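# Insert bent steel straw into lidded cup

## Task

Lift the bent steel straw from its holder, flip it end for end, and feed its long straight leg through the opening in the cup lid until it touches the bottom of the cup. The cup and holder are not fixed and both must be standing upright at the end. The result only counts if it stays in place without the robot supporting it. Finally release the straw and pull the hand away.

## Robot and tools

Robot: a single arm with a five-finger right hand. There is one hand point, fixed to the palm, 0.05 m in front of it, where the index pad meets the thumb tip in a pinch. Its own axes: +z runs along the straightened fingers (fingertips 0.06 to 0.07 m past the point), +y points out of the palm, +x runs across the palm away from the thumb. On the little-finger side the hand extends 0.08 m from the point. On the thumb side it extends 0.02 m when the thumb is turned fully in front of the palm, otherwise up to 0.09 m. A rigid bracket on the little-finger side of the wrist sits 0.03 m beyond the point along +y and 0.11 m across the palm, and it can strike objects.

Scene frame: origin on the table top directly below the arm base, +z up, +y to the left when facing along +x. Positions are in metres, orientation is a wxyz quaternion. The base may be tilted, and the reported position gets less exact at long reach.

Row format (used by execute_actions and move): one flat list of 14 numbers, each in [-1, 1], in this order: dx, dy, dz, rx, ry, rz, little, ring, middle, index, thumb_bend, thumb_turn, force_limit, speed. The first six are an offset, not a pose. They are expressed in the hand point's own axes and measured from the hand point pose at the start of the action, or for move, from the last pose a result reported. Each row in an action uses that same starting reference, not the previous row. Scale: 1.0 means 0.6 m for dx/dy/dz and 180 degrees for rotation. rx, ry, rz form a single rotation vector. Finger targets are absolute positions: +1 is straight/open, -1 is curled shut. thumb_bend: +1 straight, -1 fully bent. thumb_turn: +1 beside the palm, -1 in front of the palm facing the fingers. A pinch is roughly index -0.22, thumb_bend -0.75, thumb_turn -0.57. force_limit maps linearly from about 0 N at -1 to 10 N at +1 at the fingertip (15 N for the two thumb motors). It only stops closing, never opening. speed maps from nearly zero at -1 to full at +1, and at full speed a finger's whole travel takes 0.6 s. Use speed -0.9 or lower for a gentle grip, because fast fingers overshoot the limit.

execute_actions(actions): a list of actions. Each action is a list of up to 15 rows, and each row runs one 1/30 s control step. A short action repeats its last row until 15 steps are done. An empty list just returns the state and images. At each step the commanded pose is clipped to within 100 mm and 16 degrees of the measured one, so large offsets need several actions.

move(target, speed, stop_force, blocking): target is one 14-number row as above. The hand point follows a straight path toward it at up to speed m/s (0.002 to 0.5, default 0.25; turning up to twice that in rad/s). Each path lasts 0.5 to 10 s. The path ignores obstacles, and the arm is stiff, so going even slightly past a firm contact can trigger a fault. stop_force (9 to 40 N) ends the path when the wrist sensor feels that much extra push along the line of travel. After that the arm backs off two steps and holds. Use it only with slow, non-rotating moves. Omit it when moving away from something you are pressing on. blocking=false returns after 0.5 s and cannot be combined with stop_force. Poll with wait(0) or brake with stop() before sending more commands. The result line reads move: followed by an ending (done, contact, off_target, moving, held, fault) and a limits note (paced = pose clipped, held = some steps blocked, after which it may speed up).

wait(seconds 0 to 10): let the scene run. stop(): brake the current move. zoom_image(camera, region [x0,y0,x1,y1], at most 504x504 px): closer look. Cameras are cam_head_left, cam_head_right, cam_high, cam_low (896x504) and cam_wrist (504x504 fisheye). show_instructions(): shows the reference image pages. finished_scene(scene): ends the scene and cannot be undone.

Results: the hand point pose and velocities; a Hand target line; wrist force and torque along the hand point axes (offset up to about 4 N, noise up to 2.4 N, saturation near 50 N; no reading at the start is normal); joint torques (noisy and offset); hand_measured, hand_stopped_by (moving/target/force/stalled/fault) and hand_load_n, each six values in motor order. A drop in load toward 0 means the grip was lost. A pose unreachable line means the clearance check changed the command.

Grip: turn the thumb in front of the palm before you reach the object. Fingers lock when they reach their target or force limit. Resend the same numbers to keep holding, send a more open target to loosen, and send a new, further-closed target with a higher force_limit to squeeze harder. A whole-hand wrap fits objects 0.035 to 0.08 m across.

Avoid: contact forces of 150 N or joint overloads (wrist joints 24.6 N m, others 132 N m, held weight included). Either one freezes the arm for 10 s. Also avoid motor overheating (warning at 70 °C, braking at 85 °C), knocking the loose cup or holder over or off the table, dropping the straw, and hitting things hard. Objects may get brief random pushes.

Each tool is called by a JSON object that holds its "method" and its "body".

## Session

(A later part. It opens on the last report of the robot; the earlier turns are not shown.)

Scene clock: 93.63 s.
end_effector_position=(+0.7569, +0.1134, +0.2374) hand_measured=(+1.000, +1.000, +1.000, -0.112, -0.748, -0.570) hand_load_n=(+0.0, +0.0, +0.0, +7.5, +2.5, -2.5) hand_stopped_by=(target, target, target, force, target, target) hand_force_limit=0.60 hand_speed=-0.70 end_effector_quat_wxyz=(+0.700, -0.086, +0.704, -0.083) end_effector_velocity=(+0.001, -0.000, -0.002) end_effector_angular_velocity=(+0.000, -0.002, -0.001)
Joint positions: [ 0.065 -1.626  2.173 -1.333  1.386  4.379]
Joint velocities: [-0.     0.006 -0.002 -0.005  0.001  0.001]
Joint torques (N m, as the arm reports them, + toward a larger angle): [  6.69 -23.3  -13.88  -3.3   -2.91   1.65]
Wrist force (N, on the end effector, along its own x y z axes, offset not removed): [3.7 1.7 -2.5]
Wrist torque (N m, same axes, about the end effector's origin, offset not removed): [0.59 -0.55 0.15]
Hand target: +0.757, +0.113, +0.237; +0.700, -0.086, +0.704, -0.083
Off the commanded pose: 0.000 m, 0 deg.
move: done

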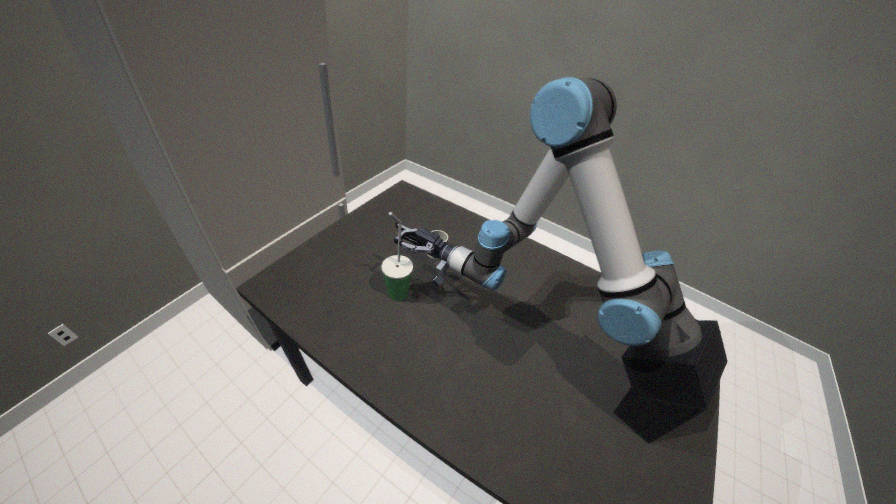

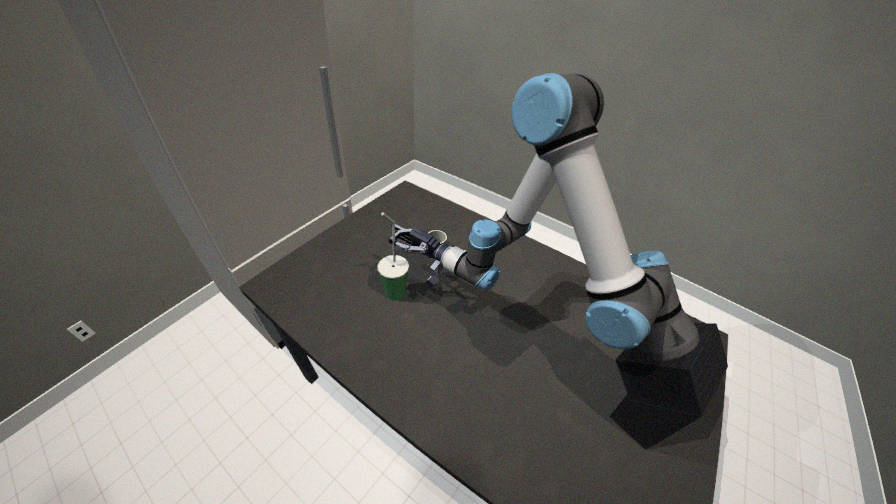

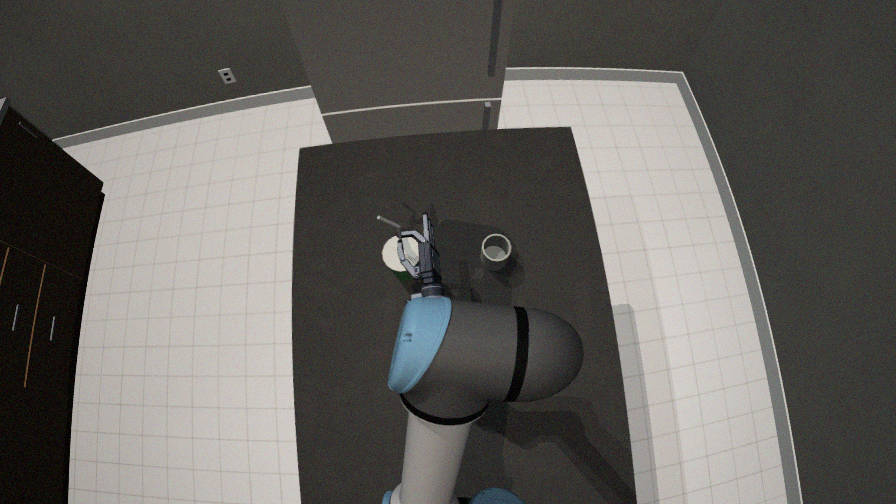

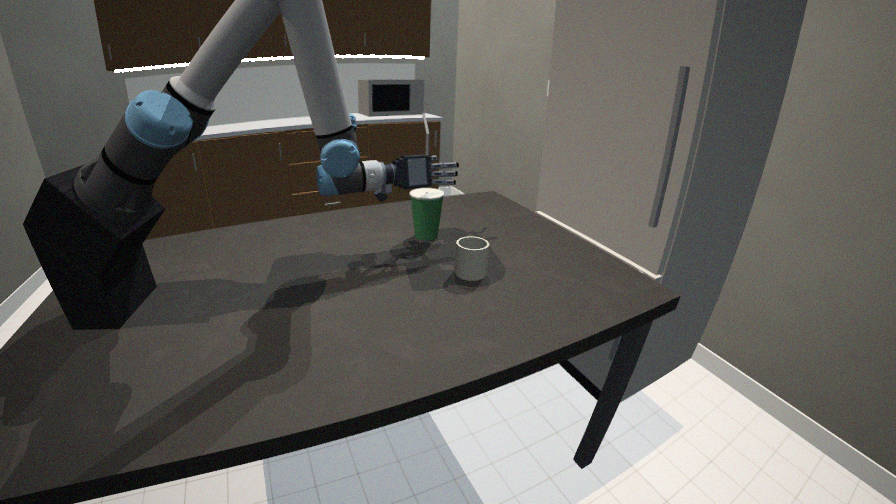

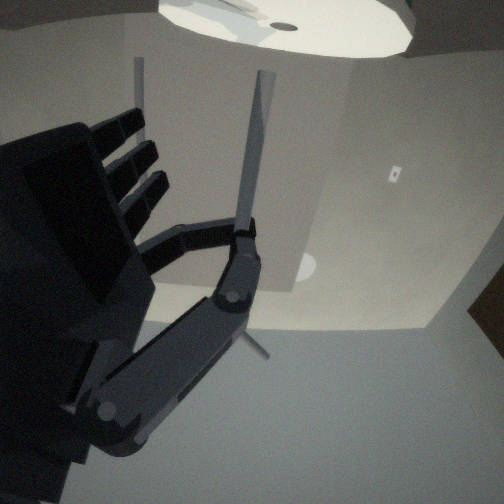

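{"method": "move", "body": {"target": [0.015,0.0105,0,0,0,0,1,1,1,-0.4,-0.75,-0.57,0.6,-0.7], "speed": 0.02}}

{"method": "zoom_image", "body": {"camera": "cam_wrist", "region": [200,0,360,120]}}

{"method": "zoom_image", "body": {"camera": "cam_head_left", "region": [370,240,430,290]}}

Scene clock: 102.23 s.
end_effector_position=(+0.7568, +0.1173, +0.2274) hand_measured=(+1.000, +1.000, +1.000, -0.112, -0.748, -0.570) hand_load_n=(+0.0, +0.0, +0.0, +7.5, +2.5, -2.5) hand_stopped_by=(target, target, target, force, target, target) hand_force_limit=0.60 hand_speed=-0.70 end_effector_quat_wxyz=(+0.700, -0.086, +0.704, -0.083) end_effector_velocity=(+0.000, +0.001, -0.001) end_effector_angular_velocity=(-0.000, -0.001, -0.000)
Joint positions: [ 0.072 -1.595  2.167 -1.356  1.392  4.373]
Joint velocities: [ 0.002  0.005 -0.001 -0.004  0.001 -0.001]
Joint torques (N m, as the arm reports them, + toward a larger angle): [ 19.9  -22.14 -13.6   -3.22   2.17  -1.41]
Wrist force (N, on the end effector, along its own x y z axes, offset not removed): [1.1 -2.6 -4.9]
Wrist torque (N m, same axes, about the end effector's origin, offset not removed): [0.06 -0.03 -0.12]
Hand target: +0.757, +0.117, +0.227; +0.700, -0.086, +0.704, -0.083
Off the commanded pose: 0.000 m, 0 deg.
move: done

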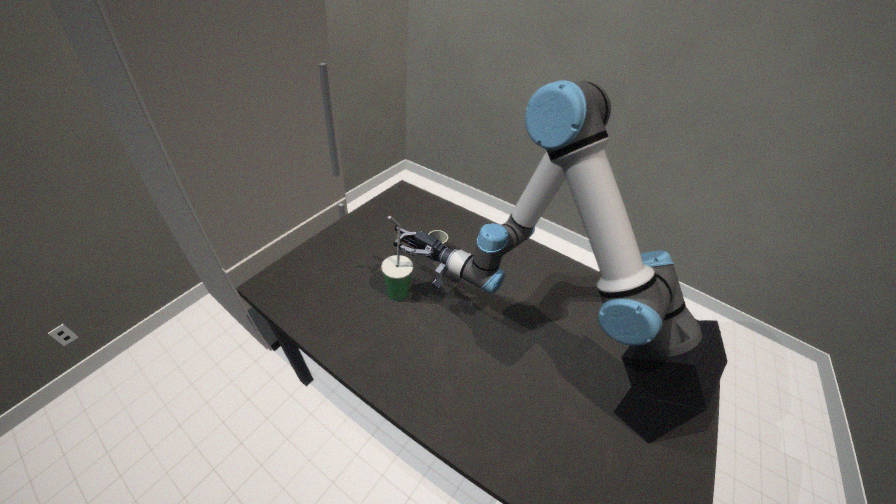

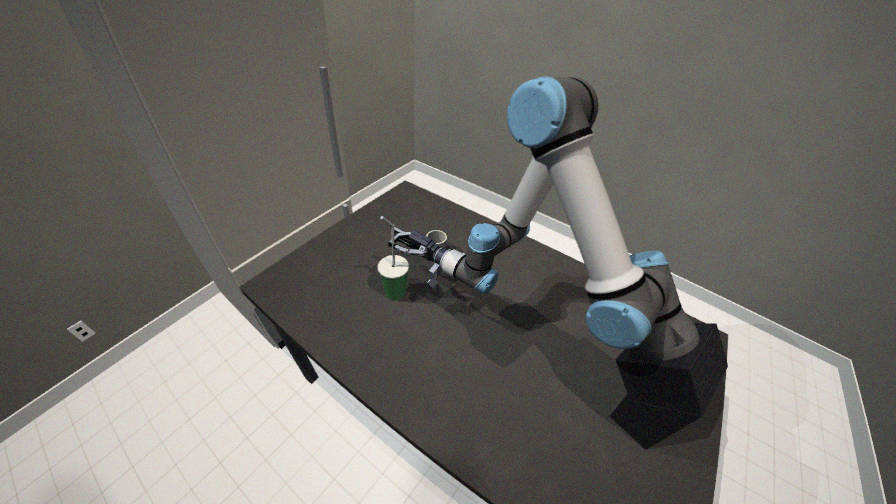

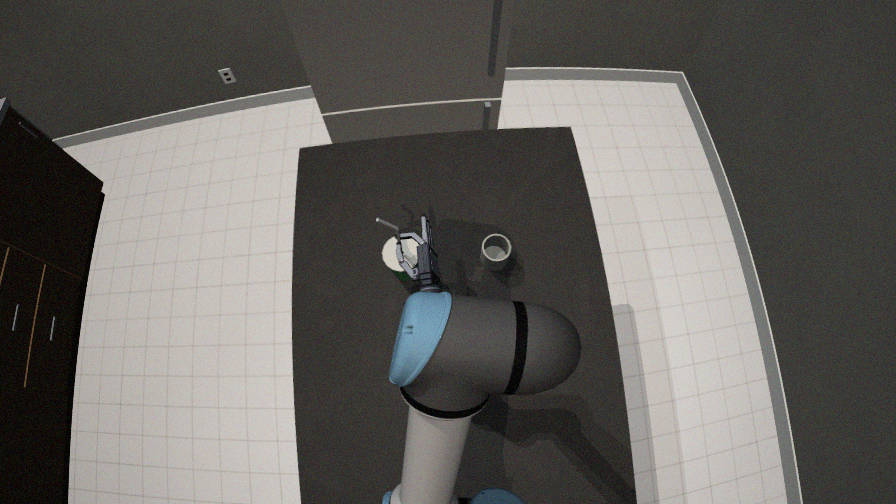

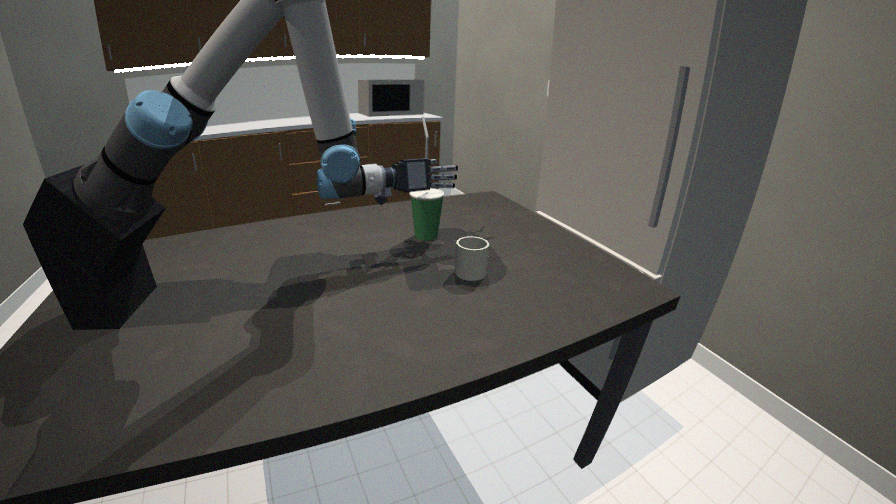

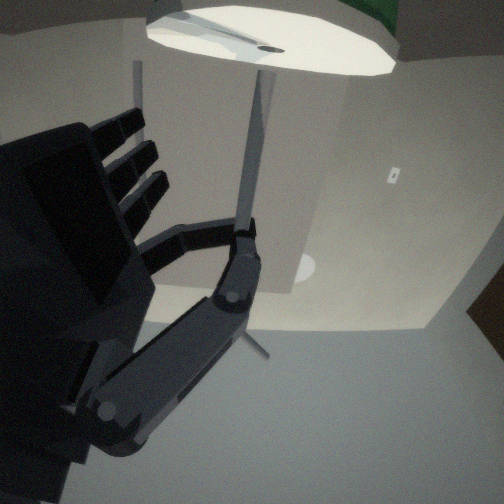

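Region (200, 0, 360, 120) of cam_wrist's 504x504 image, scaled by 3.150, with more detail than that image has; it fills the top 378 rows of this view, and the rest is white.

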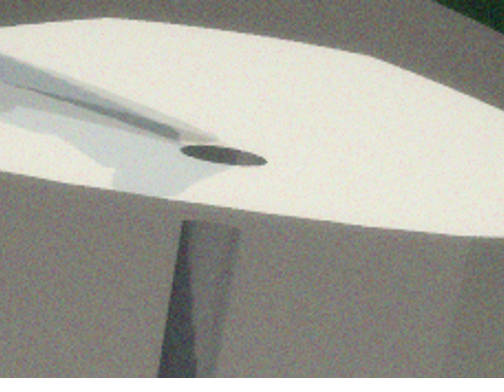

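Region (370, 240, 430, 290) of cam_head_left's 896x504 image, scaled by 8.400, with more detail than that image has.

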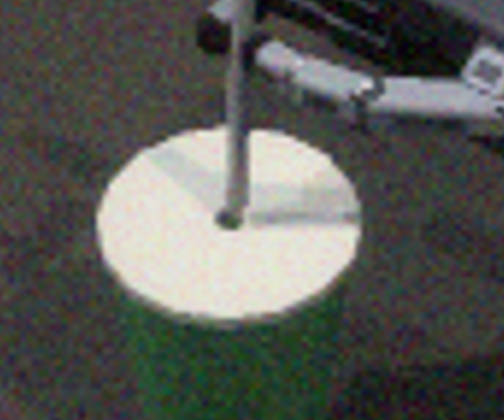

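{"method": "move", "body": {"target": [0.008,0.002,0.005,0,0,0,1,1,1,-0.4,-0.75,-0.57,0.6,-0.7], "speed": 0.01}}

{"method": "zoom_image", "body": {"camera": "cam_wrist", "region": [200,0,360,120]}}

{"method": "zoom_image", "body": {"camera": "cam_head_left", "region": [370,240,430,290]}}

Scene clock: 106.40 s.
end_effector_position=(+0.7597, +0.1173, +0.2226) hand_measured=(+1.000, +1.000, +1.000, -0.112, -0.748, -0.570) hand_load_n=(+0.0, +0.0, +0.0, +7.5, +2.5, -2.5) hand_stopped_by=(target, target, target, force, target, target) hand_force_limit=0.60 hand_speed=-0.70 end_effector_quat_wxyz=(+0.700, -0.086, +0.704, -0.083) end_effector_velocity=(+0.001, +0.000, -0.002) end_effector_angular_velocity=(+0.000, +0.000, +0.001)
Joint positions: [ 0.073 -1.58   2.156 -1.36   1.392  4.373]
Joint velocities: [-0.     0.006 -0.004 -0.002 -0.001  0.   ]
Joint torques (N m, as the arm reports them, + toward a larger angle): [ 19.41 -24.45 -15.14  -3.22   2.16  -1.34]
Wrist force (N, on the end effector, along its own x y z axes, offset not removed): [-0.3 1.2 -3.0]
Wrist torque (N m, same axes, about the end effector's origin, offset not removed): [0.41 0.40 -0.24]
Hand target: +0.760, +0.117, +0.222; +0.700, -0.086, +0.704, -0.083
Off the commanded pose: 0.000 m, 0 deg.
move: done

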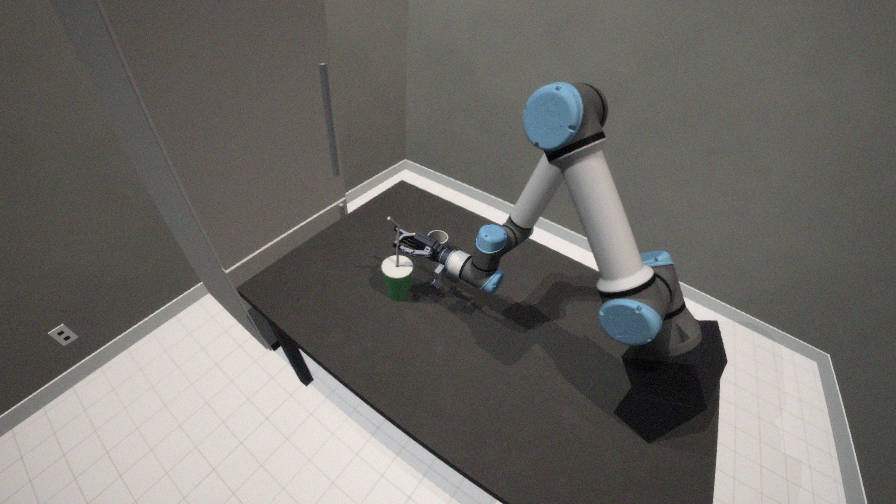

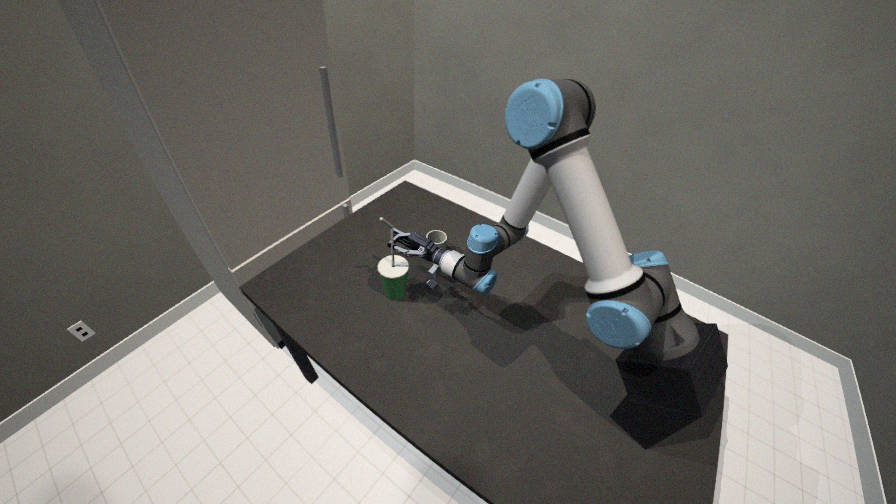

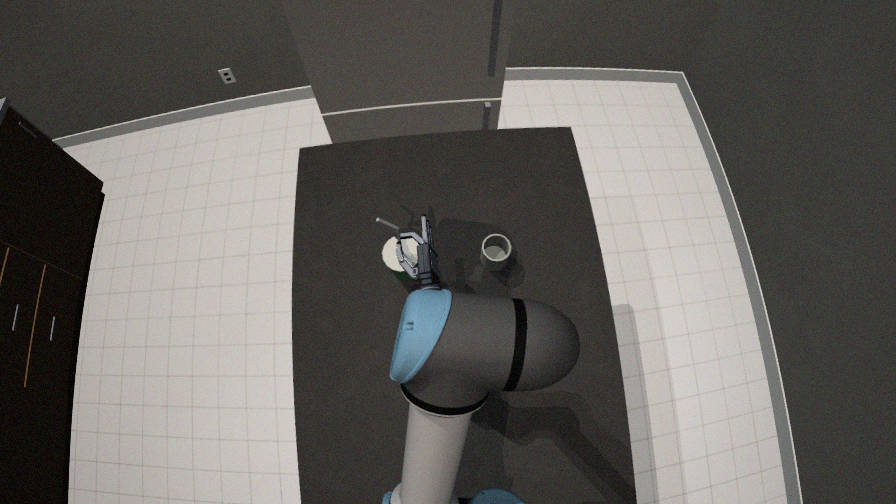

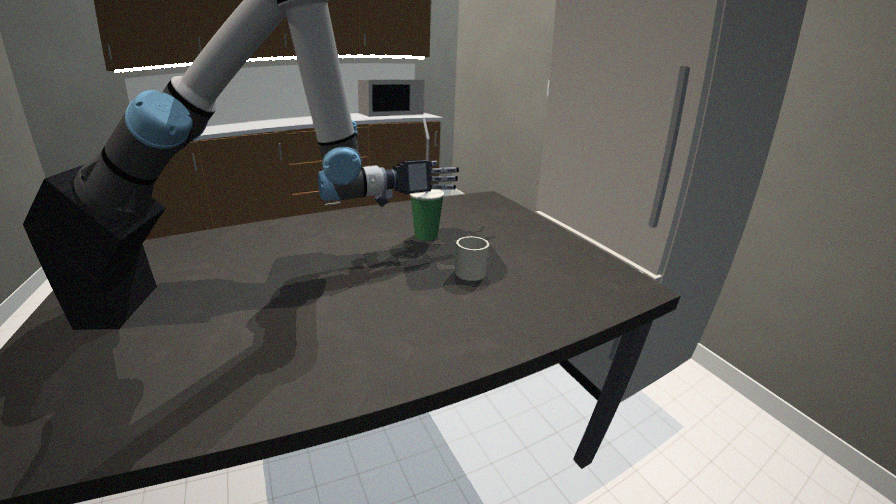

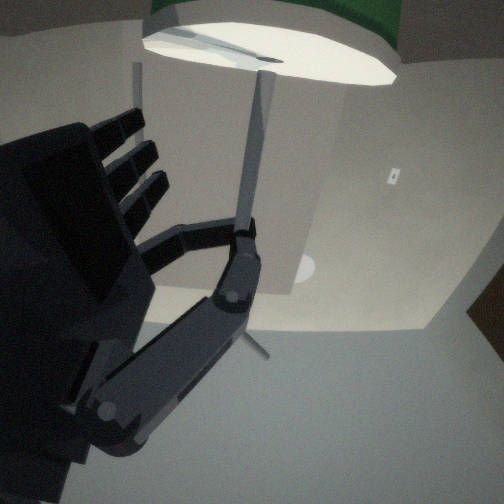

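Region (200, 0, 360, 120) of cam_wrist's 504x504 image, scaled by 3.150, with more detail than that image has; it fills the top 378 rows of this view, and the rest is white.

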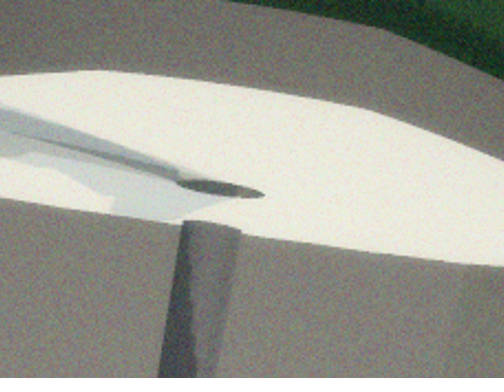

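Region (370, 240, 430, 290) of cam_head_left's 896x504 image, scaled by 8.400, with more detail than that image has.

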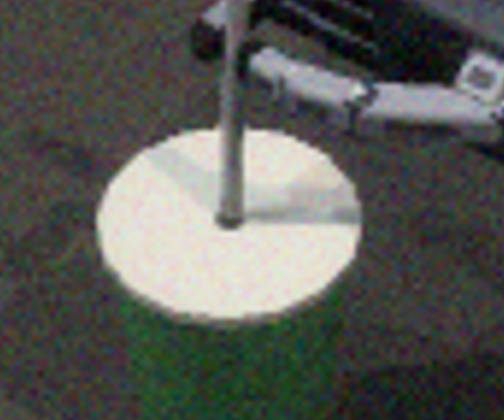

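{"method": "move", "body": {"target": [0.028,0.008,0,0,0,0,1,1,1,-0.4,-0.75,-0.57,0.6,-0.7], "speed": 0.01, "stop_force": 10}}

{"method": "zoom_image", "body": {"camera": "cam_head_left", "region": [360,210,450,290]}}

Scene clock: 110.63 s.
end_effector_position=(+0.7596, +0.1180, +0.2053) hand_measured=(+1.000, +1.000, +1.000, -0.112, -0.748, -0.570) hand_load_n=(+0.0, +0.0, +0.0, +7.5, +2.5, -2.5) hand_stopped_by=(target, target, target, force, target, target) hand_force_limit=0.60 hand_speed=-0.70 end_effector_quat_wxyz=(+0.700, -0.086, +0.704, -0.083) end_effector_velocity=(-0.000, -0.000, -0.002) end_effector_angular_velocity=(-0.000, +0.000, -0.001)
Joint positions: [ 0.07  -1.534  2.145 -1.397  1.39   4.375]
Joint velocities: [-0.     0.005 -0.    -0.004  0.001  0.   ]
Joint torques (N m, as the arm reports them, + toward a larger angle): [  6.06 -24.86 -13.    -3.47  -2.85   1.64]
Wrist force (N, on the end effector, along its own x y z axes, offset not removed): [0.5 -3.4 0.5]
Wrist torque (N m, same axes, about the end effector's origin, offset not removed): [-0.55 0.03 -0.10]
Hand target: +0.760, +0.118, +0.205; +0.700, -0.086, +0.704, -0.083
Off the commanded pose: 0.000 m, 0 deg.
move: done

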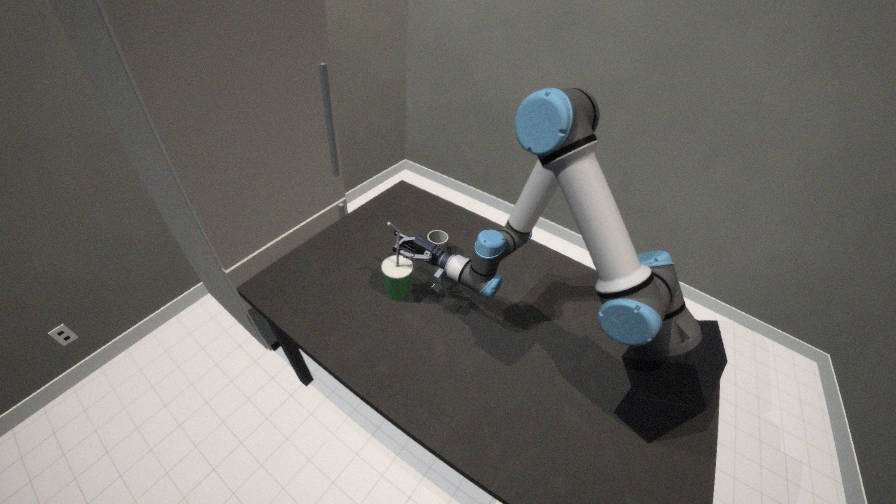

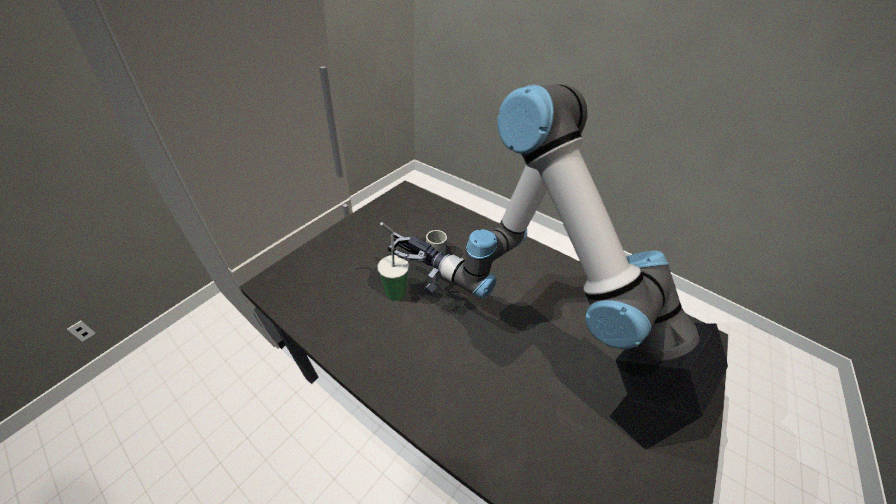

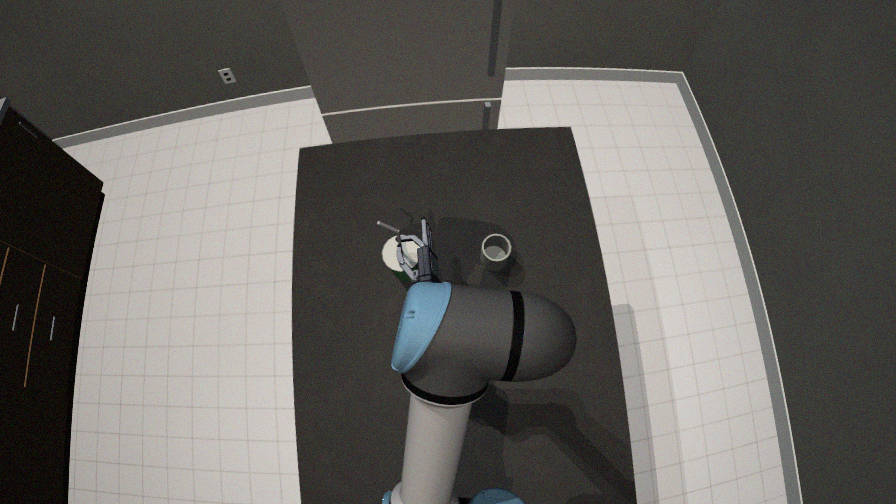

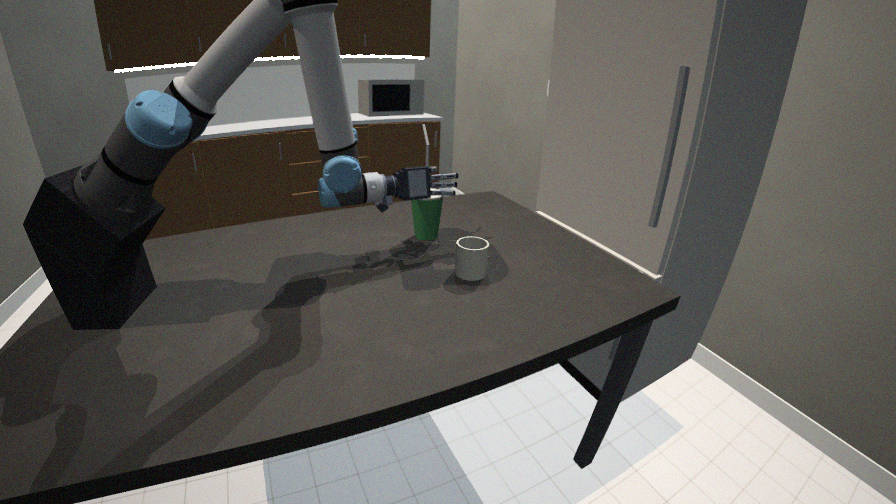

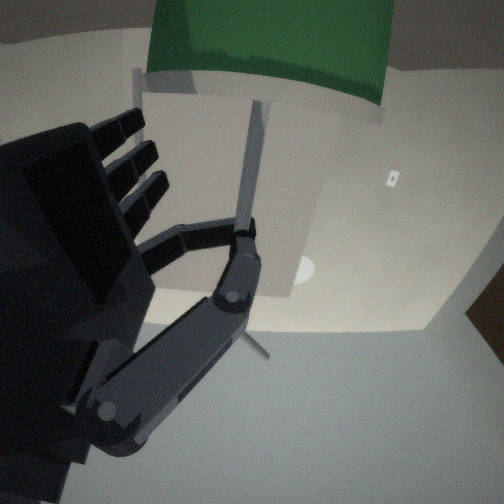

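Region (360, 210, 450, 290) of cam_head_left's 896x504 image, scaled by 5.600, with more detail than that image has.

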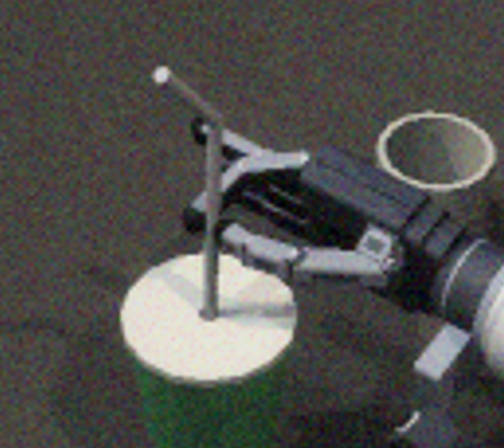

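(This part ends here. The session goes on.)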